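## Task

Take the cardboard box off the low shelf and set it completely inside the tote on the bench. The tote must stay where it is, neither shifted nor rotated. The robot must not topple or finish leaning, or the task fails. The box has to remain inside on its own; it does not count if only the robot's grip keeps it there at the end.

## Robot and tools

ROBOT. A Hello Robot Stretch 4 with one arm: an omni-wheel base, a lift carriage on a vertical mast, a telescoping arm that reaches forward, a three-joint wrist and a two-finger gripper. It stands about 1.6 m tall; the base rim lies within 0.23 m of the base origin. Cameras: head_camera, head_left_camera, head_right_camera (fisheye) and wrist_camera. Loose objects may occasionally get a brief shove from outside.

FRAMES. Base frame: origin on the floor below the base centre, x ahead, y to the left, z up. hand_pose is reported in it (a point between the open fingertips; with all wrist joints at 0 its axes line up with the base frame), though the printed value may be slightly wrong. The odometry frame is the base frame as it was when the scene began.

execute_actions. Argument "actions" is a list holding one action or nothing (empty = just report state and pictures). Optional "cameras": list of names from head_camera, head_left_camera, head_right_camera, wrist_camera, all; omitted, null or ["all"] gives every camera, [] none. An action contains "base", "joints" or both, optionally "pace" and "contact_limits"; or only "end_of_arm". All motions in one action begin together.
- "base": an object with exactly one key, each a relative move from where the base last reported itself. translate_m: straight drive in metres, forward positive, -2 to 2. strafe_m: sideways slide in metres, left positive, -2 to 2. rotate_rad: turn in place in radians, counter-clockwise seen from above positive, -3.2 to 3.2.
- "joints": an object keyed by joint name, each value an absolute target (not an offset). lift_m 0 to 1.2 m; arm_m 0 to 0.55 m extension; wrist_yaw_rad -1.134 to 4.276 (0 straight ahead, positive turns left, 3.14 folded back, above 3.4 the arm may block it); wrist_pitch_rad -1.117 to 4.259 (0 level, 1.57 pointing down); wrist_roll_rad -1.117 to 4.259 (0 fingers level, positive turns the gripper clockwise viewed from behind); gripper_m -0.038 to 0.141 m fingertip gap (negative means fingers pressed together). Done tolerances: lift and arm ±0.004, yaw and roll ±0.02, pitch ±0.05, gripper ±0.004. Joint targets beyond range are clipped and reported; other bad values or unknown keys reject the whole call with no motion.
- "pace": "slow", "default" (if omitted), "fast" or "max". Base speed 0.1/0.3/0.4/0.6 m/s and turn 1/2/3/4 rad/s respectively, reduced when the lift is above 0.2 m (down to 0.3 m/s and 1 rad/s at 1.2 m).
- "contact_limits": {"arm_m": value} from 0 (gentlest) to 0.75 (firmest); default 0.5. Sets how hard the arm may push before it halts.
- "end_of_arm": "enable_torque" alone re-powers wrist or gripper motors that shut off.
No action runs beyond 15 s. Anything omitted from an action may still be driving toward an earlier target without the status showing it. If a result reports a stop, later execute_actions, wait and finished_scene calls in that same reply are skipped.

wait: {"seconds": 0 to 10}; commands nothing, returns state and pictures. zoom_image: {"camera": name, "region": [x0, y0, x1, y1]} in pixels of that camera's most recent full image, origin top-left, at most 504x504. finished_scene: {"scene": n} closes the scene for good once the last command has been held; its result says whether the goal was met and gives the next task. Replying without a tool call ends everything.

RESULTS. base_status and joint_status: "done"; "off_target" (stopped short, may still push); "contact_stop_at_<key>" (hit something; lift, arm or wheels go slack, a slack lift can sag, slack wheels can drift); "limit_stop_at_<name>" (built-in limit; "limit_stop_at_tilt" means leaning over 6 degrees, wheels, lift and arm slack until upright; "limit_stop_at_own_body" is self-collision, often with the gripper pitched up below -0.2 and rolled below -0.4 or above 4); "torque_fault" (a wrist/gripper motor went limp, needs enable_torque). on_its_own lists uncommanded behaviour; "held at" there is the held target. joint_positions are current readings. lidar_m: 12 distances in metres, sector 1 straight ahead then counter-clockwise in 30-degree steps (4 left, 7 behind, 10 right); "-" means nothing seen or closer than 0.25 m; table tops count, glass and thin legs may be missed. wrist_depth_mm: 7x7 grid of median depths, 100 to 2000 mm, row-major from top left. base_odometry counts wheel rotation, heading -3.142 to 3.142 positive left; if turned_by_wheels and turned_by_imu differ by more than about 0.1 rad, a bump or slip likely happened. base_tilt in degrees (forward, right positive), offset up to about 1.5. motor_effort: percent of maximum, positive toward larger joint values, bracket = peak in last action, noisy; wheel positive turns the base right. A held load shifts wrist_pitch effort away from 0; a firm grasp shows as a clear gripper_m effort change.

GRIPPING. Command a gap smaller than the object; squeezing tighter pulls it toward the wrist. Gripper reading and "done" do not prove a grasp. Stuck fingertips on a surface: raise the lift. To unfold the wrist at start, send lift_m 0.4 with wrist_yaw_rad 0 together.

CALIBRATION. Each camera has a pinhole+radial or fisheye model with K, D and T_world_to_cam mapping the base frame to the camera; values may be off slightly and are updated in results when they change.

AVOID. Driving or turning with over 1 kg held and arm_m above 0.2, especially fast; steady heavy pushes or pulls, more so with the gripper high; pressing the gripper into things (torque faults); dropping, slamming or hard hits; bumping the tote; letting objects fall.

Each tool is called after "Call:" as name(argument=value, ...) on one line, values as JSON.

## Session

Call:
execute_actions(actions=[])

Scene clock: 0.00 s.
base_odometry: x=+0.000 y=+0.000 heading=+0.000 (m, m, rad; odometry frame)
turned_by_wheels: +0.000 (rad since the last result)
turned_by_imu: +0.000 (rad since the last result)
base_tilt: forward=+0.3 right=-0.5 (deg)
lidar_m: 1.18 1.62 1.56 1.63 1.73 1.04 1.07 1.52 2.47 2.60 1.17 1.11
base_status: not commanded
joint_positions: lift_m=+0.243 arm_m=+0.001 wrist_yaw_rad=+3.099 wrist_pitch_rad=+0.016 wrist_roll_rad=+0.003 gripper_m=+0.057
joint_status: not commanded
motor_effort: lift_m=+18 arm_m=-1 wrist_yaw_rad=-1 wrist_pitch_rad=-7 wrist_roll_rad=+0 gripper_m=-1 wheel_0=+0 wheel_1=+0 wheel_2=+0 (%)
hand_pose: x=-0.1122 y=+0.0996 z=+0.4161 quat_wxyz=(+0.021, -0.008, +0.002, +1.000) (m; base frame)
wrist_depth_mm: 139 140 - 1921 1661 1618 1464 / - 132 1336 1281 1205 1618 1464 / 104 135 206 1281 1205 1661 1499 / 114 142 1366 1281 1205 1618 1499 / - 1756 1537 1308 1229 1661 1499 / 1756 1661 198 1336 200 1430 1397 / 1160 1118 1042 110 1042 931 991
pictures: head_camera, head_left_camera, head_right_camera, wrist_camera
Images, in order (width x height): head_camera 420x560, head_left_camera 420x672, head_right_camera 420x672, wrist_camera 616x392.

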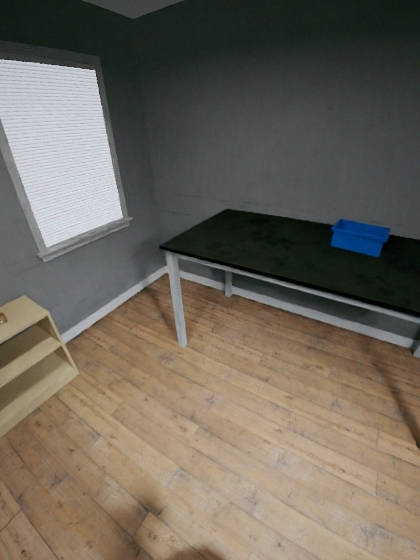

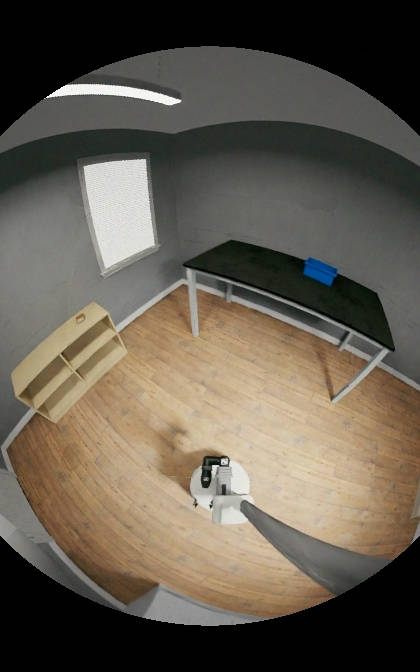

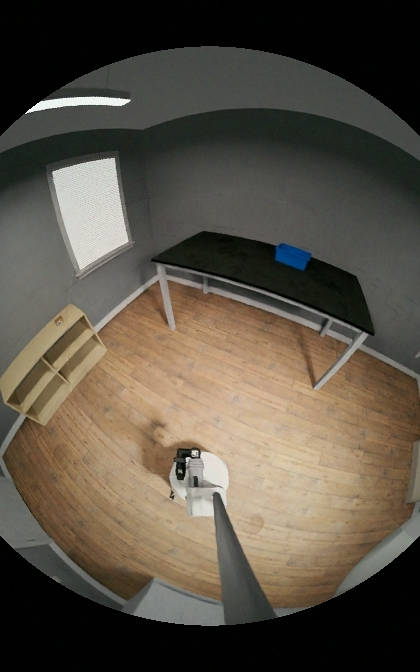

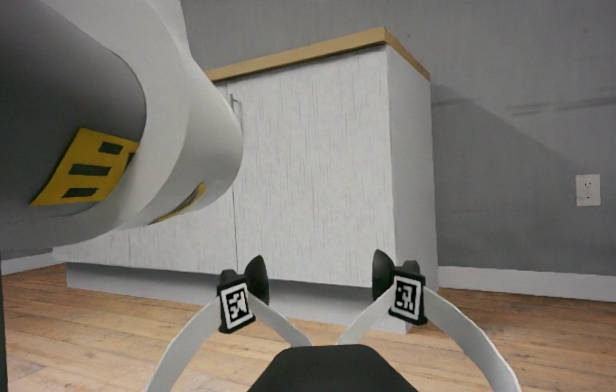

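Box appears on top of the shelf. Turn toward it.

Call:
execute_actions(actions=[{"base":{"rotate_rad":1.0},"joints":{"lift_m":0.7,"wrist_yaw_rad":0,"gripper_m":0.14}}])

Scene clock: 7.13 s.
base_odometry: x=+0.000 y=+0.000 heading=+1.000 (m, m, rad; odometry frame)
turned_by_wheels: +1.000 (rad since the last result)
turned_by_imu: +0.996 (rad since the last result)
base_tilt: forward=+0.3 right=-0.5 (deg)
lidar_m: 1.55 1.61 1.77 1.04 1.06 1.43 2.47 2.59 1.21 1.13 1.16 1.56
base_status: done
joint_positions: lift_m=+0.700 arm_m=+0.001 wrist_yaw_rad=+0.000 wrist_pitch_rad=+0.016 wrist_roll_rad=+0.003 gripper_m=+0.140
joint_status: all done
motor_effort: lift_m=+22(25) arm_m=-1(0) wrist_yaw_rad=-1(9) wrist_pitch_rad=-8(8) wrist_roll_rad=+0(0) gripper_m=+0(1) wheel_0=-1(5) wheel_1=-1(5) wheel_2=-1(6) (%)
hand_pose: x=+0.4607 y=-0.0873 z=+0.8733 quat_wxyz=(+1.000, +0.001, +0.008, +0.000) (m; base frame)
wrist_depth_mm: 1661 1756 1756 1708 1863 1756 1863 / 1756 1808 1756 1756 1756 1756 1808 / 1756 1756 1756 1808 1863 1808 1756 / 1756 1756 1808 1808 1756 1808 1808 / 1808 1756 1756 1808 1808 1863 1808 / 1756 1397 1430 1756 1537 204 1808 / 1756 1464 1661 110 1397 1921 1863
pictures: head_camera, head_left_camera, head_right_camera, wrist_camera
camera_calibration (this result's frames):
wrist_camera: T_world_to_cam=[[0.024164, -0.998302, -0.0529982, -0.0396955], [-0.0759006, 0.0510286, -0.995809, 0.954172], [0.996823, 0.0280853, -0.0745387, -0.161627], [0, 0, 0, 1]] pos_world=[0.234495, -0.0837788, 0.936022]
Images, in order (width x height): head_camera 420x560, head_left_camera 420x672, head_right_camera 420x672, wrist_camera 616x392.

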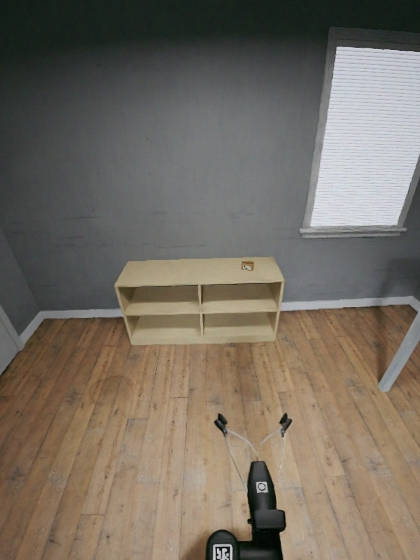

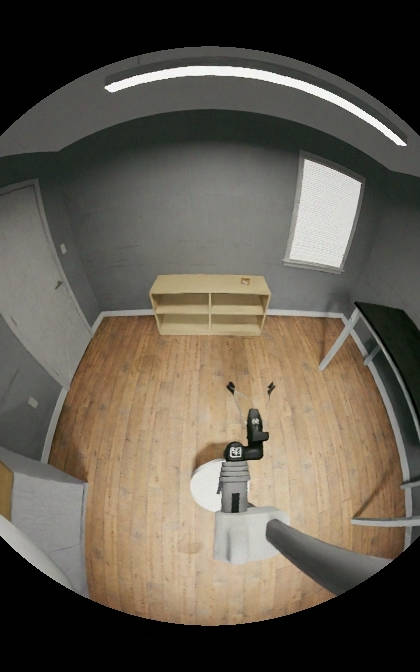

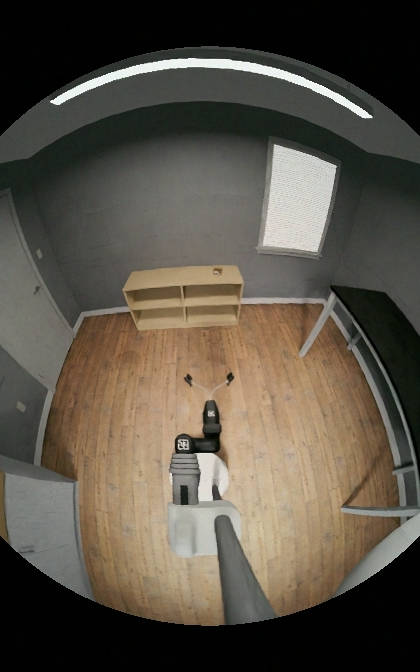

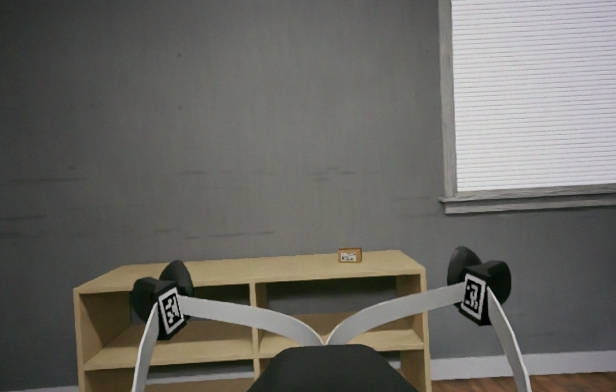

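Call:
execute_actions(actions=[{"base":{"translate_m":0.85},"joints":{"lift_m":0.5,"wrist_pitch_rad":0.3},"pace":"fast"}], cameras=[])

Call:
execute_actions(actions=[{"base":{"strafe_m":-0.18}}], cameras=["head_camera","wrist_camera"])

Scene clock: 19.60 s.
base_odometry: x=+0.459 y=+0.715 heading=+1.000 (m, m, rad; odometry frame)
turned_by_wheels: +0.000 (rad since the last result)
turned_by_imu: -0.001 (rad since the last result)
base_tilt: forward=+0.4 right=-0.4 (deg)
lidar_m: 0.72 0.72 1.02 1.68 1.50 1.48 3.45 1.65 1.18 1.09 1.62 0.74
base_status: done
joint_positions: lift_m=+0.500 arm_m=+0.001 wrist_yaw_rad=+0.000 wrist_pitch_rad=+0.302 wrist_roll_rad=+0.003 gripper_m=+0.140
joint_status: all done
motor_effort: lift_m=+16(22) arm_m=+0(1) wrist_yaw_rad=-1(1) wrist_pitch_rad=-7(6) wrist_roll_rad=+0(0) gripper_m=+1(1) wheel_0=+0(7) wheel_1=+0(6) wheel_2=+1(11) (%)
hand_pose: x=+0.4477 y=-0.0874 z=+0.5926 quat_wxyz=(+0.989, +0.001, +0.151, +0.000) (m; base frame)
wrist_depth_mm: 809 820 820 831 831 854 854 / 831 842 854 878 866 891 904 / 715 683 634 591 569 609 554 / 946 591 917 960 946 854 585 / 917 798 778 820 820 741 627 / 683 609 585 634 585 202 640 / 878 842 750 109 878 820 676
pictures: none
No camera images: the call's "cameras" was empty. Leave "cameras" out to get every camera's image.

Scene clock: 21.47 s.
base_odometry: x=+0.611 y=+0.618 heading=+1.000 (m, m, rad; odometry frame)
turned_by_wheels: +0.000 (rad since the last result)
turned_by_imu: +0.000 (rad since the last result)
base_tilt: forward=+0.2 right=-0.5 (deg)
lidar_m: 0.71 0.74 1.03 1.87 1.62 1.70 3.38 1.35 0.98 0.90 0.94 0.74
base_status: done
joint_positions: lift_m=+0.500 arm_m=+0.001 wrist_yaw_rad=+0.000 wrist_pitch_rad=+0.302 wrist_roll_rad=+0.003 gripper_m=+0.140
joint_status: not commanded
motor_effort: lift_m=+16(16) arm_m=+0(1) wrist_yaw_rad=+0(1) wrist_pitch_rad=-8(8) wrist_roll_rad=+0(1) gripper_m=+0(0) wheel_0=+1(10) wheel_1=+2(7) wheel_2=+1(3) (%)
hand_pose: x=+0.4476 y=-0.0874 z=+0.5926 quat_wxyz=(+0.989, +0.001, +0.151, +0.000) (m; base frame)
wrist_depth_mm: 809 831 820 842 842 842 842 / 854 866 854 878 891 878 904 / 715 691 634 597 569 904 946 / 559 820 946 946 854 960 1008 / 603 788 842 820 768 1025 1060 / 627 609 591 634 591 203 1098 / 603 723 878 110 741 946 960
pictures: head_camera, wrist_camera
camera_calibration (this result's frames):
wrist_camera: T_world_to_cam=[[0.00789755, -0.99831, -0.0575757, -0.0443641], [-0.35374, 0.0510653, -0.933949, 0.761346], [0.93531, 0.0277427, -0.352739, 0.0228294], [0, 0, 0, 1]] pos_world=[0.248317, -0.0838009, 0.716557]
Images, in order (width x height): head_camera 420x560, wrist_camera 616x392.

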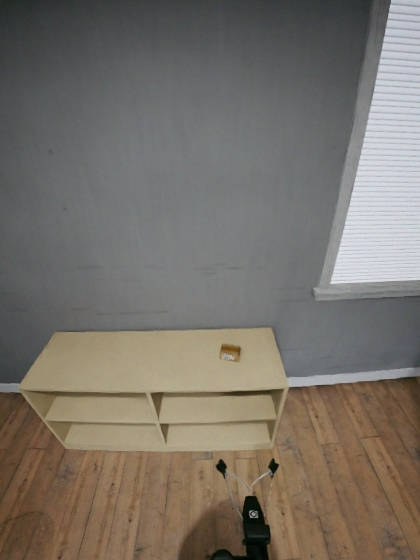

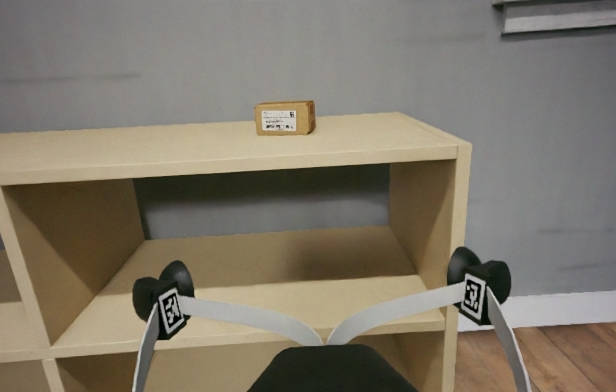

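Call:
execute_actions(actions=[{"base":{"strafe_m":0.05},"joints":{"lift_m":0.53,"arm_m":0.25}}], cameras=["wrist_camera"])

Scene clock: 28.43 s.
base_odometry: x=+0.569 y=+0.645 heading=+1.000 (m, m, rad; odometry frame)
turned_by_wheels: +0.000 (rad since the last result)
turned_by_imu: +0.000 (rad since the last result)
base_tilt: forward=+0.3 right=-0.5 (deg)
lidar_m: 0.71 0.73 1.02 1.81 1.57 1.65 3.62 1.48 1.03 0.97 0.99 0.76
base_status: done
joint_positions: lift_m=+0.530 arm_m=+0.249 wrist_yaw_rad=+0.000 wrist_pitch_rad=+0.302 wrist_roll_rad=+0.003 gripper_m=+0.140
joint_status: all done
motor_effort: lift_m=+22(24) arm_m=+7(8) wrist_yaw_rad=-1(0) wrist_pitch_rad=-6(7) wrist_roll_rad=+0(0) gripper_m=+0(1) wheel_0=+0(10) wheel_1=-2(7) wheel_2=+0(2) (%)
hand_pose: x=+0.6950 y=-0.0874 z=+0.6221 quat_wxyz=(+0.989, +0.001, +0.150, +0.000) (m; base frame)
wrist_depth_mm: 585 591 597 597 603 615 621 / 609 615 627 627 634 647 654 / 640 647 647 647 647 661 691 / 477 459 442 404 404 394 421 / 324 315 306 297 290 281 278 / 274 271 272 627 277 202 387 / 496 574 569 110 549 521 392
pictures: wrist_camera
camera_calibration (this result's frames):
wrist_camera: T_world_to_cam=[[0.00804708, -0.998309, -0.057575, -0.0446791], [-0.353683, 0.0510137, -0.933973, 0.876446], [0.935331, 0.0278791, -0.352674, -0.19816], [0, 0, 0, 1]] pos_world=[0.495689, -0.0837898, 0.746119]
Images, in order (width x height): wrist_camera 616x392.

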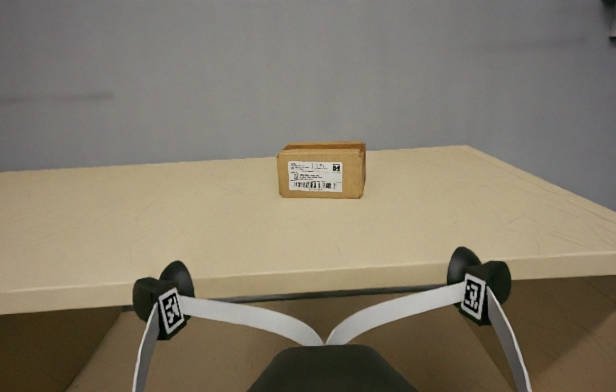

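Call:
execute_actions(actions=[{"joints":{"lift_m":0.54,"arm_m":0.45}}], cameras=["wrist_camera"])

Scene clock: 33.63 s.
base_odometry: x=+0.569 y=+0.645 heading=+1.000 (m, m, rad; odometry frame)
turned_by_wheels: +0.000 (rad since the last result)
turned_by_imu: +0.000 (rad since the last result)
base_tilt: forward=+0.2 right=-0.5 (deg)
lidar_m: 0.72 0.74 1.01 1.81 1.58 1.68 3.65 1.47 1.02 0.97 1.01 0.75
base_status: not commanded
joint_positions: lift_m=+0.540 arm_m=+0.449 wrist_yaw_rad=+0.000 wrist_pitch_rad=+0.302 wrist_roll_rad=+0.003 gripper_m=+0.140
joint_status: all done
motor_effort: lift_m=+21(23) arm_m=+7(8) wrist_yaw_rad=-2(0) wrist_pitch_rad=-7(7) wrist_roll_rad=+0(0) gripper_m=+1(0) wheel_0=-1(0) wheel_1=-2(2) wheel_2=+0(0) (%)
hand_pose: x=+0.8950 y=-0.0874 z=+0.6321 quat_wxyz=(+0.989, +0.001, +0.150, +0.000) (m; base frame)
wrist_depth_mm: 402 407 410 418 421 421 430 / 418 421 430 430 439 442 449 / 439 442 449 452 452 469 466 / 459 455 466 466 469 421 480 / 347 336 327 220 216 301 297 / 265 236 228 221 211 204 234 / 211 205 204 110 200 188 192
pictures: wrist_camera
camera_calibration (this result's frames):
wrist_camera: T_world_to_cam=[[0.00805151, -0.998309, -0.0575753, -0.0457152], [-0.353691, 0.0510122, -0.93397, 0.956528], [0.935328, 0.0278837, -0.352682, -0.381692], [0, 0, 0, 1]] pos_world=[0.69569, -0.0837894, 0.75612]
Images, in order (width x height): wrist_camera 616x392.

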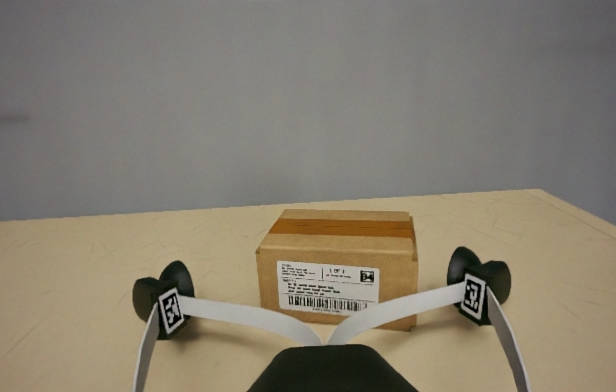

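Call:
execute_actions(actions=[{"joints":{"lift_m":0.53,"arm_m":0.50}}], cameras=[])

Call:
execute_actions(actions=[{"joints":{"gripper_m":0.03}}], cameras=[])

Call:
execute_actions(actions=[{"joints":{"lift_m":0.65}}], cameras=["wrist_camera","head_camera"])

Scene clock: 38.83 s.
base_odometry: x=+0.569 y=+0.645 heading=+1.000 (m, m, rad; odometry frame)
turned_by_wheels: +0.000 (rad since the last result)
turned_by_imu: +0.000 (rad since the last result)
base_tilt: forward=+0.3 right=-0.7 (deg)
lidar_m: 0.70 0.74 0.99 1.80 1.57 1.65 3.52 1.47 1.04 0.97 1.01 0.73
base_status: not commanded
joint_positions: lift_m=+0.530 arm_m=+0.499 wrist_yaw_rad=-0.001 wrist_pitch_rad=+0.297 wrist_roll_rad=+0.003 gripper_m=+0.140
joint_status: all done
motor_effort: lift_m=+13(22) arm_m=+8(8) wrist_yaw_rad=+3(3) wrist_pitch_rad=+7(7) wrist_roll_rad=+1(0) gripper_m=-1(1) wheel_0=-1(0) wheel_1=-2(2) wheel_2=+0(0) (%)
hand_pose: x=+0.9452 y=-0.0878 z=+0.6241 quat_wxyz=(+0.989, +0.001, +0.148, -0.001) (m; base frame)
wrist_depth_mm: 359 362 364 368 373 377 379 / 373 377 379 387 387 392 397 / 389 394 397 404 407 410 418 / 407 410 415 418 424 427 433 / 334 325 298 195 201 291 287 / 252 213 198 180 184 206 224 / 202 197 191 110 189 180 185
pictures: none
No camera images: the call's "cameras" was empty. Leave "cameras" out to get every camera's image.

Scene clock: 40.93 s.
base_odometry: x=+0.569 y=+0.645 heading=+1.000 (m, m, rad; odometry frame)
turned_by_wheels: +0.000 (rad since the last result)
turned_by_imu: +0.000 (rad since the last result)
base_tilt: forward=+0.2 right=-0.5 (deg)
lidar_m: 0.70 0.73 1.02 1.81 1.58 1.64 3.64 1.48 1.02 0.96 1.02 0.76
base_status: not commanded
joint_positions: lift_m=+0.530 arm_m=+0.499 wrist_yaw_rad=+0.001 wrist_pitch_rad=+0.300 wrist_roll_rad=+0.003 gripper_m=+0.030
joint_status: all done
motor_effort: lift_m=+14(14) arm_m=+7(8) wrist_yaw_rad=-1(4) wrist_pitch_rad=-1(12) wrist_roll_rad=+1(0) gripper_m=-19(18) wheel_0=+0(0) wheel_1=-2(2) wheel_2=+0(0) (%)
hand_pose: x=+0.9453 y=-0.0873 z=+0.6233 quat_wxyz=(+0.989, +0.001, +0.149, +0.000) (m; base frame)
wrist_depth_mm: 359 362 364 370 373 379 382 / 375 375 382 384 387 394 397 / 389 392 397 402 407 413 415 / 410 410 415 418 421 424 427 / 329 317 293 187 193 285 281 / 248 241 180 171 174 181 220 / 200 182 184 110 178 183 169
pictures: none
No camera images: the call's "cameras" was empty. Leave "cameras" out to get every camera's image.

Scene clock: 42.47 s.
base_odometry: x=+0.569 y=+0.645 heading=+1.000 (m, m, rad; odometry frame)
turned_by_wheels: +0.000 (rad since the last result)
turned_by_imu: +0.000 (rad since the last result)
base_tilt: forward=+0.3 right=-0.5 (deg)
lidar_m: 0.70 0.75 1.02 1.81 1.55 1.66 3.64 1.49 1.03 0.97 1.00 0.76
base_status: not commanded
joint_positions: lift_m=+0.650 arm_m=+0.499 wrist_yaw_rad=+0.000 wrist_pitch_rad=+0.303 wrist_roll_rad=+0.003 gripper_m=+0.030
joint_status: all done
motor_effort: lift_m=+22(24) arm_m=+7(7) wrist_yaw_rad=-1(2) wrist_pitch_rad=-10(9) wrist_roll_rad=+0(1) gripper_m=-18(18) wheel_0=+0(1) wheel_1=-2(2) wheel_2=+0(0) (%)
hand_pose: x=+0.9450 y=-0.0873 z=+0.7418 quat_wxyz=(+0.989, +0.001, +0.151, +0.000) (m; base frame)
wrist_depth_mm: 359 362 366 366 373 375 382 / 373 375 379 382 387 397 397 / 392 397 397 404 407 410 421 / 410 413 418 424 424 430 439 / 424 433 433 187 195 449 462 / 449 445 180 171 174 181 473 / 373 338 343 110 182 340 324
pictures: head_camera, wrist_camera
camera_calibration (this result's frames):
wrist_camera: T_world_to_cam=[[0.00819612, -0.998314, -0.0574576, -0.0399819], [-0.354578, 0.0508245, -0.933644, 1.07725], [0.934991, 0.0280254, -0.353563, -0.388782], [0, 0, 0, 1]] pos_world=[0.745806, -0.0837695, 0.866015]
Images, in order (width x height): head_camera 420x560, wrist_camera 616x392.

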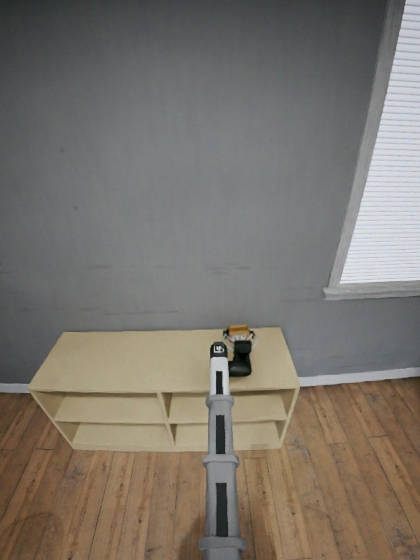

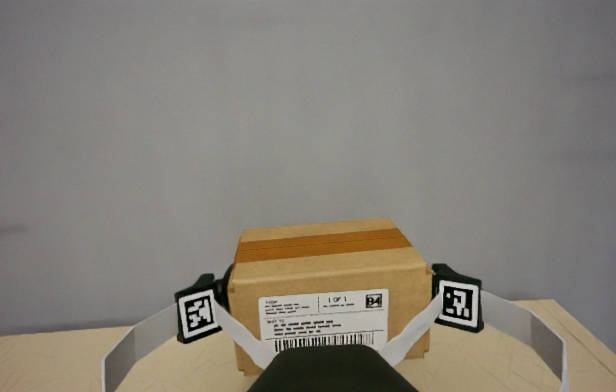

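Call:
execute_actions(actions=[{"joints":{"arm_m":0.05,"lift_m":1.0}}], cameras=[])

Call:
execute_actions(actions=[{"base":{"rotate_rad":-1.57},"pace":"slow"}])

Scene clock: 47.57 s.
base_odometry: x=+0.569 y=+0.645 heading=+1.000 (m, m, rad; odometry frame)
turned_by_wheels: +0.000 (rad since the last result)
turned_by_imu: +0.000 (rad since the last result)
base_tilt: forward=+0.3 right=-0.4 (deg)
lidar_m: 0.71 0.73 1.01 1.81 1.58 1.67 3.50 1.45 1.03 0.97 0.99 0.75
base_status: not commanded
joint_positions: lift_m=+1.000 arm_m=+0.051 wrist_yaw_rad=+0.000 wrist_pitch_rad=+0.303 wrist_roll_rad=+0.003 gripper_m=+0.030
joint_status: all done
motor_effort: lift_m=+22(22) arm_m=-8(7) wrist_yaw_rad=+0(1) wrist_pitch_rad=-10(10) wrist_roll_rad=+1(1) gripper_m=-19(20) wheel_0=+0(0) wheel_1=-2(2) wheel_2=+0(0) (%)
hand_pose: x=+0.4975 y=-0.0875 z=+1.0918 quat_wxyz=(+0.989, +0.001, +0.151, +0.000) (m; base frame)
wrist_depth_mm: 778 768 768 788 809 809 809 / 798 788 820 820 842 854 842 / 831 854 854 854 854 878 891 / 866 878 891 878 917 917 917 / 917 917 917 188 193 976 976 / 976 960 180 171 174 181 1060 / 891 809 831 110 181 1078 1098
pictures: none
No camera images: the call's "cameras" was empty. Leave "cameras" out to get every camera's image.

Scene clock: 50.43 s.
base_odometry: x=+0.569 y=+0.645 heading=-0.570 (m, m, rad; odometry frame)
turned_by_wheels: -1.570 (rad since the last result)
turned_by_imu: -1.564 (rad since the last result)
base_tilt: forward=+0.3 right=-0.6 (deg)
lidar_m: 0.96 1.01 0.76 0.70 0.74 1.02 1.81 1.58 1.64 3.32 1.46 1.03
base_status: done
joint_positions: lift_m=+1.000 arm_m=+0.051 wrist_yaw_rad=+0.000 wrist_pitch_rad=+0.303 wrist_roll_rad=+0.003 gripper_m=+0.030
joint_status: not commanded
motor_effort: lift_m=+22(22) arm_m=-7(7) wrist_yaw_rad=+0(1) wrist_pitch_rad=-10(10) wrist_roll_rad=+0(1) gripper_m=-19(19) wheel_0=-1(4) wheel_1=+1(4) wheel_2=+1(5) (%)
hand_pose: x=+0.4975 y=-0.0874 z=+1.0918 quat_wxyz=(+0.989, +0.001, +0.151, +0.000) (m; base frame)
wrist_depth_mm: 1464 1464 1464 1537 1537 1537 1618 / 1537 1537 1499 1618 1537 1661 1618 / 1576 1618 1618 1661 1537 1229 1229 / 1708 1661 991 946 917 878 854 / 1808 809 768 187 194 1808 1863 / 1863 1921 180 171 174 181 1921 / 1756 878 1618 110 182 1661 1618
pictures: head_camera, head_left_camera, head_right_camera, wrist_camera
camera_calibration (this result's frames):
wrist_camera: T_world_to_cam=[[0.00787238, -0.998317, -0.0574555, -0.0161348], [-0.354719, 0.0509328, -0.933585, 1.24533], [0.93494, 0.0277301, -0.353721, 0.153533], [0, 0, 0, 1]] pos_world=[0.298325, -0.0837933, 1.216]
Images, in order (width x height): head_camera 420x560, head_left_camera 420x672, head_right_camera 420x672, wrist_camera 616x392.

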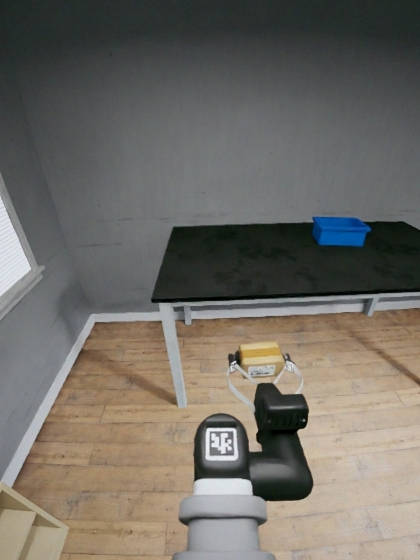

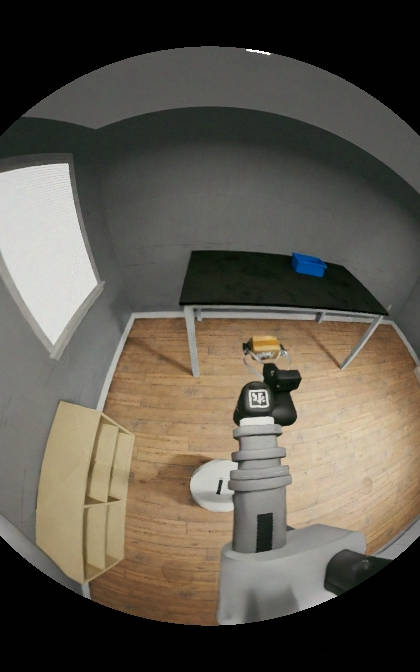

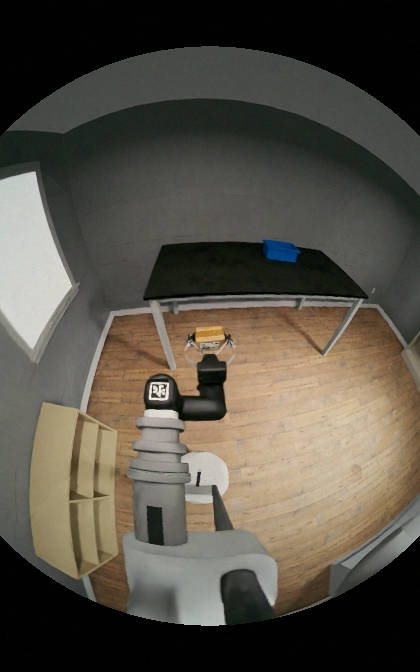

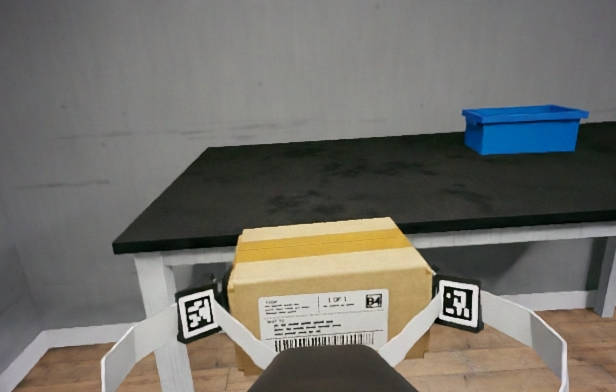

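Call:
execute_actions(actions=[{"base":{"strafe_m":-0.66},"joints":{"lift_m":1.15}}], cameras=[])

Call:
execute_actions(actions=[{"base":{"translate_m":0.55}}], cameras=["head_camera","wrist_camera"])

Scene clock: 57.90 s.
base_odometry: x=+0.213 y=+0.089 heading=-0.570 (m, m, rad; odometry frame)
turned_by_wheels: +0.000 (rad since the last result)
turned_by_imu: -0.002 (rad since the last result)
base_tilt: forward=+0.2 right=-0.6 (deg)
lidar_m: 0.97 1.03 1.84 1.37 1.45 1.88 1.67 1.22 1.64 2.66 2.72 1.06
base_status: done
joint_positions: lift_m=+1.150 arm_m=+0.051 wrist_yaw_rad=+0.000 wrist_pitch_rad=+0.303 wrist_roll_rad=+0.003 gripper_m=+0.030
joint_status: all done
motor_effort: lift_m=+21(20) arm_m=-7(7) wrist_yaw_rad=-1(0) wrist_pitch_rad=-11(11) wrist_roll_rad=+1(1) gripper_m=-20(19) wheel_0=-2(8) wheel_1=-1(7) wheel_2=+1(2) (%)
hand_pose: x=+0.4975 y=-0.0874 z=+1.2419 quat_wxyz=(+0.989, +0.001, +0.151, +0.000) (m; base frame)
wrist_depth_mm: 1464 1499 1537 1576 1618 1576 1576 / 1618 1537 1576 1618 1576 1618 1661 / 1618 1756 1661 1756 1708 1708 1756 / 1756 1537 1537 1336 1308 1366 1808 / 1098 1060 976 187 193 960 917 / 878 842 180 171 174 181 - / 1921 1863 1863 110 182 1808 1661
pictures: none
No camera images: the call's "cameras" was empty. Leave "cameras" out to get every camera's image.

Scene clock: 61.23 s.
base_odometry: x=+0.676 y=-0.208 heading=-0.570 (m, m, rad; odometry frame)
turned_by_wheels: +0.000 (rad since the last result)
turned_by_imu: +0.000 (rad since the last result)
base_tilt: forward=+0.4 right=-0.5 (deg)
lidar_m: 0.44 0.46 0.62 1.40 1.46 1.97 1.79 1.78 2.41 2.63 0.68 0.46
base_status: done
joint_positions: lift_m=+1.150 arm_m=+0.051 wrist_yaw_rad=+0.000 wrist_pitch_rad=+0.303 wrist_roll_rad=+0.003 gripper_m=+0.030
joint_status: not commanded
motor_effort: lift_m=+20(21) arm_m=-7(7) wrist_yaw_rad=-1(2) wrist_pitch_rad=-10(10) wrist_roll_rad=+0(0) gripper_m=-20(19) wheel_0=-1(5) wheel_1=+0(5) wheel_2=+2(10) (%)
hand_pose: x=+0.4975 y=-0.0874 z=+1.2419 quat_wxyz=(+0.989, +0.001, +0.151, +0.000) (m; base frame)
wrist_depth_mm: 976 1025 1008 1025 1042 1042 1060 / 1042 1008 1060 1078 1060 1078 1078 / 1078 1098 1118 1118 1118 1160 1160 / 1138 1160 1160 1138 1138 1182 1205 / 1098 1060 960 187 193 946 931 / 809 798 180 171 174 181 741 / 661 603 621 110 182 615 580
pictures: head_camera, wrist_camera
camera_calibration (this result's frames):
wrist_camera: T_world_to_cam=[[0.00802668, -0.998316, -0.0574554, -0.00754569], [-0.354712, 0.0508783, -0.93359, 1.38545], [0.934941, 0.0278737, -0.353706, 0.20662], [0, 0, 0, 1]] pos_world=[0.298319, -0.0837816, 1.36609]
Images, in order (width x height): head_camera 420x560, wrist_camera 616x392.

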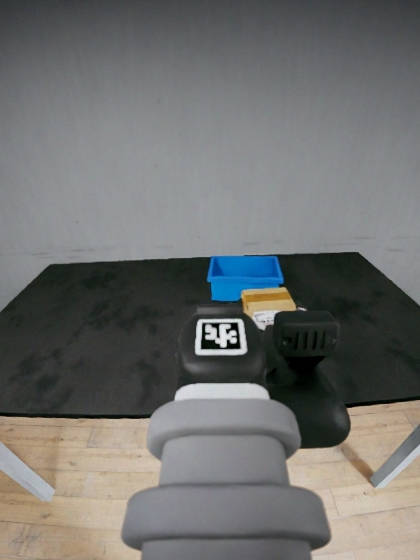

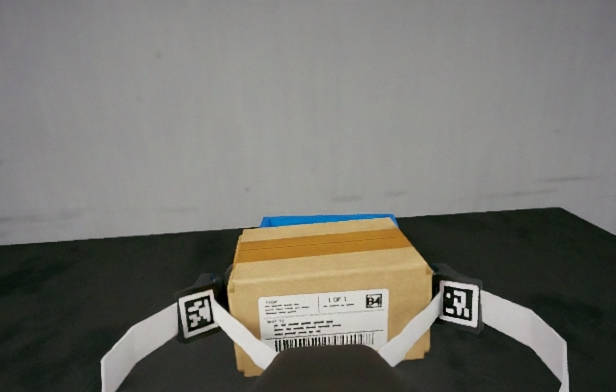

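Call:
execute_actions(actions=[{"base":{"translate_m":0.18},"joints":{"arm_m":0.54,"wrist_pitch_rad":0.9},"pace":"slow"}], cameras=[])

Call:
execute_actions(actions=[{"base":{"strafe_m":-0.03},"pace":"slow"}])

Scene clock: 80.97 s.
base_odometry: x=+0.827 y=-0.305 heading=-0.570 (m, m, rad; odometry frame)
turned_by_wheels: +0.000 (rad since the last result)
turned_by_imu: +0.000 (rad since the last result)
base_tilt: forward=+0.2 right=-0.5 (deg)
lidar_m: 0.25 0.27 0.38 0.95 1.43 1.98 1.95 2.00 2.61 2.63 0.41 0.29
base_status: done
joint_positions: lift_m=+1.150 arm_m=+0.539 wrist_yaw_rad=+0.000 wrist_pitch_rad=+0.902 wrist_roll_rad=+0.003 gripper_m=+0.030
joint_status: all done
motor_effort: lift_m=+21(21) arm_m=+8(8) wrist_yaw_rad=+0(1) wrist_pitch_rad=-7(9) wrist_roll_rad=+1(0) gripper_m=-17(19) wheel_0=+0(1) wheel_1=+0(6) wheel_2=+0(6) (%)
hand_pose: x=+0.8885 y=-0.0874 z=+1.1017 quat_wxyz=(+0.900, +0.001, +0.436, -0.001) (m; base frame)
wrist_depth_mm: 421 430 433 442 452 466 473 / 477 484 492 508 512 525 549 / 544 554 554 559 559 554 544 / 525 521 508 500 496 496 488 / 469 466 322 187 193 322 442 / 433 421 180 171 174 181 294 / 394 268 319 109 182 366 260
pictures: none
No camera images: the call's "cameras" was empty. Leave "cameras" out to get every camera's image.

Scene clock: 82.27 s.
base_odometry: x=+0.811 y=-0.330 heading=-0.570 (m, m, rad; odometry frame)
turned_by_wheels: +0.000 (rad since the last result)
turned_by_imu: +0.000 (rad since the last result)
base_tilt: forward=+0.3 right=-0.5 (deg)
lidar_m: 0.26 0.27 0.37 0.94 1.47 2.00 1.97 1.97 2.65 2.60 0.43 0.29
base_status: done
joint_positions: lift_m=+1.150 arm_m=+0.539 wrist_yaw_rad=+0.000 wrist_pitch_rad=+0.902 wrist_roll_rad=+0.003 gripper_m=+0.030
joint_status: not commanded
motor_effort: lift_m=+21(21) arm_m=+7(7) wrist_yaw_rad=-1(1) wrist_pitch_rad=-6(5) wrist_roll_rad=+1(0) gripper_m=-19(18) wheel_0=-1(0) wheel_1=-2(5) wheel_2=+1(1) (%)
hand_pose: x=+0.8885 y=-0.0874 z=+1.1017 quat_wxyz=(+0.900, +0.001, +0.436, -0.001) (m; base frame)
wrist_depth_mm: 427 427 436 445 455 462 477 / 484 484 496 504 512 535 539 / 554 559 564 549 564 554 544 / 525 512 517 504 500 496 492 / 469 466 322 187 193 320 442 / 427 315 180 171 174 182 407 / 399 297 373 110 182 330 362
pictures: head_camera, head_left_camera, head_right_camera, wrist_camera
camera_calibration (this result's frames):
wrist_camera: T_world_to_cam=[[-0.0258065, -0.998318, -0.0519229, 0.0052022], [-0.819167, 0.0508886, -0.571293, 1.40676], [0.572974, 0.0277905, -0.819102, 0.625837], [0, 0, 0, 1]] pos_world=[0.793919, -0.0837871, 1.31657]
Images, in order (width x height): head_camera 420x560, head_left_camera 420x672, head_right_camera 420x672, wrist_camera 616x392.

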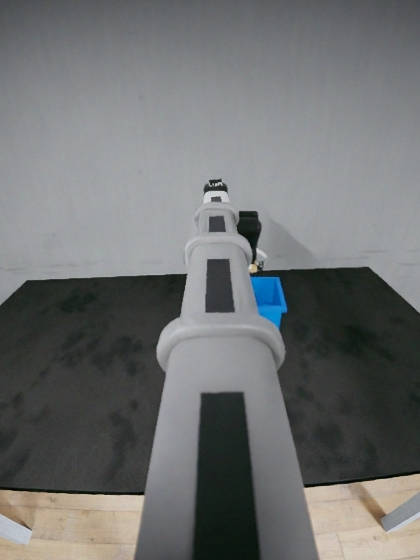

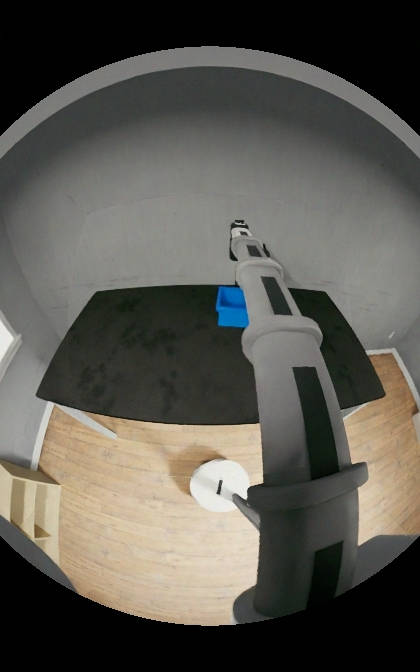

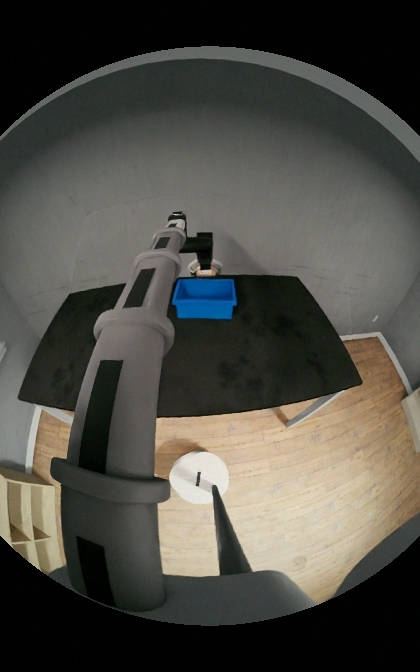

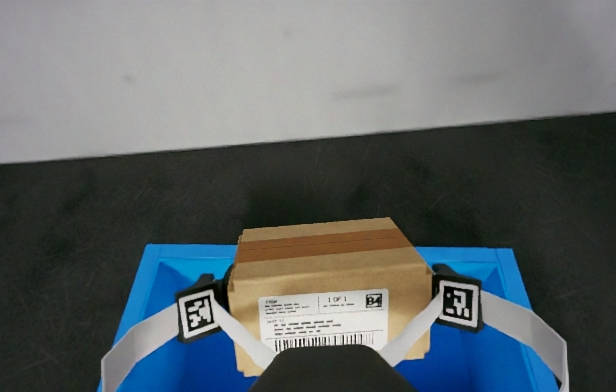

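Call:
execute_actions(actions=[{"joints":{"lift_m":1.0},"pace":"slow"}], cameras=["wrist_camera","head_right_camera"])

Scene clock: 88.73 s.
base_odometry: x=+0.811 y=-0.330 heading=-0.570 (m, m, rad; odometry frame)
turned_by_wheels: +0.000 (rad since the last result)
turned_by_imu: +0.000 (rad since the last result)
base_tilt: forward=+0.2 right=-0.5 (deg)
lidar_m: 0.25 0.26 0.38 0.95 1.47 1.99 1.96 1.98 2.65 2.59 0.41 0.28
base_status: not commanded
joint_positions: lift_m=+1.000 arm_m=+0.539 wrist_yaw_rad=+0.000 wrist_pitch_rad=+0.902 wrist_roll_rad=+0.003 gripper_m=+0.030
joint_status: all done
motor_effort: lift_m=+16(19) arm_m=+7(7) wrist_yaw_rad=+0(0) wrist_pitch_rad=-7(7) wrist_roll_rad=+0(0) gripper_m=-19(20) wheel_0=-1(1) wheel_1=-2(2) wheel_2=+1(0) (%)
hand_pose: x=+0.8885 y=-0.0874 z=+0.9521 quat_wxyz=(+0.900, +0.001, +0.436, -0.001) (m; base frame)
wrist_depth_mm: 421 421 433 442 442 445 445 / 424 415 410 404 399 394 387 / 201 208 206 202 200 198 197 / 190 244 246 242 237 235 224 / 191 274 279 187 192 270 224 / 193 253 180 170 174 181 212 / 192 232 234 110 181 232 204
pictures: head_right_camera, wrist_camera
camera_calibration (this result's frames):
wrist_camera: T_world_to_cam=[[-0.0258075, -0.998318, -0.0519226, -0.00256348], [-0.819176, 0.0508889, -0.571281, 1.32131], [0.572962, 0.0277904, -0.819111, 0.503342], [0, 0, 0, 1]] pos_world=[0.793921, -0.0837871, 1.167]
Images, in order (width x height): head_right_camera 420x672, wrist_camera 616x392.

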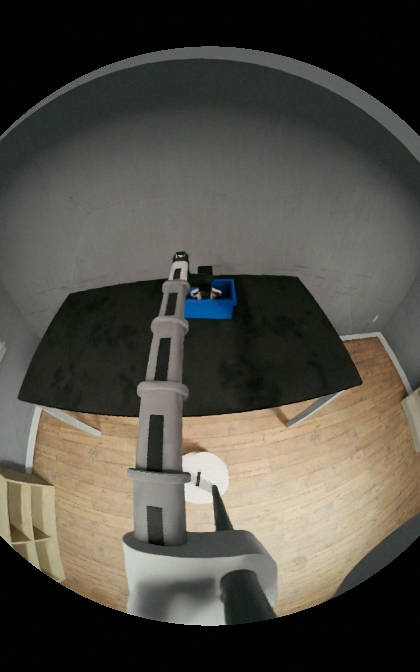

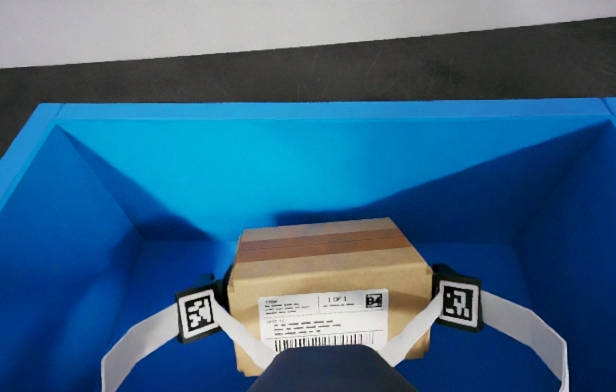

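Already in; lower a bit more gently.

Call:
execute_actions(actions=[{"joints":{"lift_m":0.96},"pace":"slow"}], cameras=[])

Call:
execute_actions(actions=[{"joints":{"gripper_m":0.13}}], cameras=[])

Call:
execute_actions(actions=[{"joints":{"lift_m":1.15}}], cameras=["wrist_camera","head_right_camera"])

Scene clock: 94.60 s.
base_odometry: x=+0.811 y=-0.330 heading=-0.571 (m, m, rad; odometry frame)
turned_by_wheels: -0.001 (rad since the last result)
turned_by_imu: +0.002 (rad since the last result)
base_tilt: forward=+0.4 right=-0.4 (deg)
lidar_m: 0.25 0.27 0.39 0.96 1.47 2.02 1.95 1.98 2.66 2.61 0.42 0.30
base_status: not commanded
joint_positions: lift_m=+0.980 arm_m=+0.539 wrist_yaw_rad=-0.002 wrist_pitch_rad=+0.899 wrist_roll_rad=+0.002 gripper_m=+0.030
joint_status: lift_m contact_stop (moved -0.021 of -0.040)
on_its_own: lift_m is slack since a contact_stop (your +0.960 is given up)
motor_effort: lift_m=+13(17) arm_m=+7(7) wrist_yaw_rad=+6(19) wrist_pitch_rad=+2(16) wrist_roll_rad=+1(1) gripper_m=-19(20) wheel_0=-3(4) wheel_1=-2(2) wheel_2=-4(4) (%)
hand_pose: x=+0.8890 y=-0.0878 z=+0.9321 quat_wxyz=(+0.901, +0.001, +0.435, -0.001) (m; base frame)
wrist_depth_mm: 421 430 424 427 430 436 430 / 198 196 193 190 188 185 279 / 191 206 204 202 200 197 196 / 192 244 242 240 236 234 224 / 191 260 265 187 194 260 223 / 192 244 180 171 174 180 212 / 193 220 221 110 181 219 203
pictures: none
No camera images: the call's "cameras" was empty. Leave "cameras" out to get every camera's image.

not run: a stop came earlier in this reply.

not run: a stop came earlier in this reply.

Call:
execute_actions(actions=[{"joints":{"gripper_m":0.13,"lift_m":0.985}}], cameras=[])

Call:
execute_actions(actions=[{"joints":{"lift_m":1.15}}], cameras=["wrist_camera","head_right_camera"])

Scene clock: 99.03 s.
base_odometry: x=+0.811 y=-0.330 heading=-0.570 (m, m, rad; odometry frame)
turned_by_wheels: +0.000 (rad since the last result)
turned_by_imu: +0.001 (rad since the last result)
base_tilt: forward=+0.3 right=-0.6 (deg)
lidar_m: 0.26 0.27 0.37 0.96 1.47 2.00 1.95 1.98 2.63 2.60 0.42 0.29
base_status: not commanded
joint_positions: lift_m=+0.985 arm_m=+0.539 wrist_yaw_rad=+0.000 wrist_pitch_rad=+0.901 wrist_roll_rad=+0.002 gripper_m=+0.130
joint_status: all done
motor_effort: lift_m=+20(21) arm_m=+7(7) wrist_yaw_rad=+0(2) wrist_pitch_rad=-4(3) wrist_roll_rad=+1(2) gripper_m=+1(18) wheel_0=-2(5) wheel_1=-2(2) wheel_2=+0(3) (%)
hand_pose: x=+0.8887 y=-0.0875 z=+0.9369 quat_wxyz=(+0.900, +0.001, +0.435, -0.001) (m; base frame)
wrist_depth_mm: 427 424 427 427 433 427 415 / 377 193 191 187 186 182 276 / 187 208 206 203 200 199 196 / 187 240 245 227 230 235 217 / 187 260 263 209 214 258 229 / 188 238 199 197 196 229 229 / 189 224 224 110 221 216 215
pictures: none
No camera images: the call's "cameras" was empty. Leave "cameras" out to get every camera's image.

Scene clock: 100.80 s.
base_odometry: x=+0.811 y=-0.330 heading=-0.570 (m, m, rad; odometry frame)
turned_by_wheels: +0.000 (rad since the last result)
turned_by_imu: +0.000 (rad since the last result)
base_tilt: forward=+0.4 right=-0.5 (deg)
lidar_m: 0.26 0.27 0.38 0.96 1.46 1.99 1.96 1.99 2.65 2.60 0.41 0.27
base_status: not commanded
joint_positions: lift_m=+1.150 arm_m=+0.539 wrist_yaw_rad=+0.000 wrist_pitch_rad=+0.901 wrist_roll_rad=+0.002 gripper_m=+0.130
joint_status: all done
motor_effort: lift_m=+22(26) arm_m=+7(7) wrist_yaw_rad=+0(0) wrist_pitch_rad=-5(5) wrist_roll_rad=+1(2) gripper_m=+1(1) wheel_0=-2(2) wheel_1=-2(2) wheel_2=+0(0) (%)
hand_pose: x=+0.8887 y=-0.0875 z=+1.1017 quat_wxyz=(+0.900, +0.001, +0.436, -0.001) (m; base frame)
wrist_depth_mm: 424 427 436 449 459 462 469 / 480 484 496 500 517 530 544 / 549 559 554 559 564 554 539 / 530 512 508 512 504 488 484 / 473 466 334 330 324 315 442 / 430 296 353 353 343 276 407 / 392 290 382 110 375 340 370
pictures: head_right_camera, wrist_camera
camera_calibration (this result's frames):
wrist_camera: T_world_to_cam=[[-0.0258089, -0.998326, -0.0517653, 0.00499139], [-0.818789, 0.0508186, -0.571841, 1.40721], [0.573514, 0.0276263, -0.81873, 0.624856], [0, 0, 0, 1]] pos_world=[0.793976, -0.0837921, 1.31655]
Images, in order (width x height): head_right_camera 420x672, wrist_camera 616x392.

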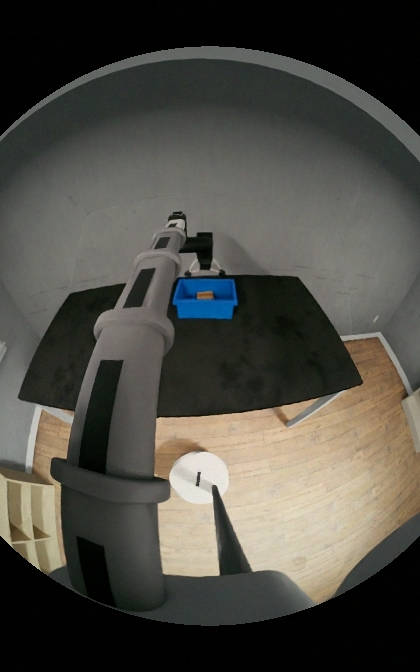

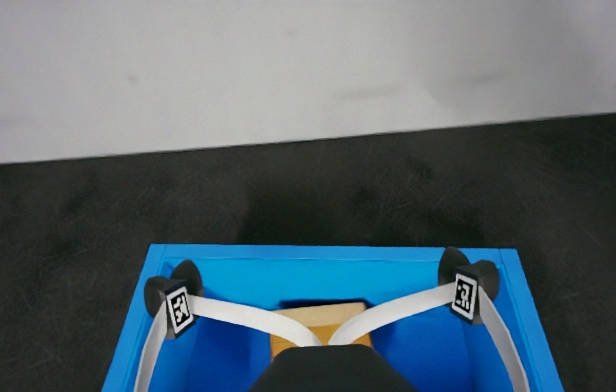

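Call:
finished_scene(scene=1)

The scene is finished: the task was done.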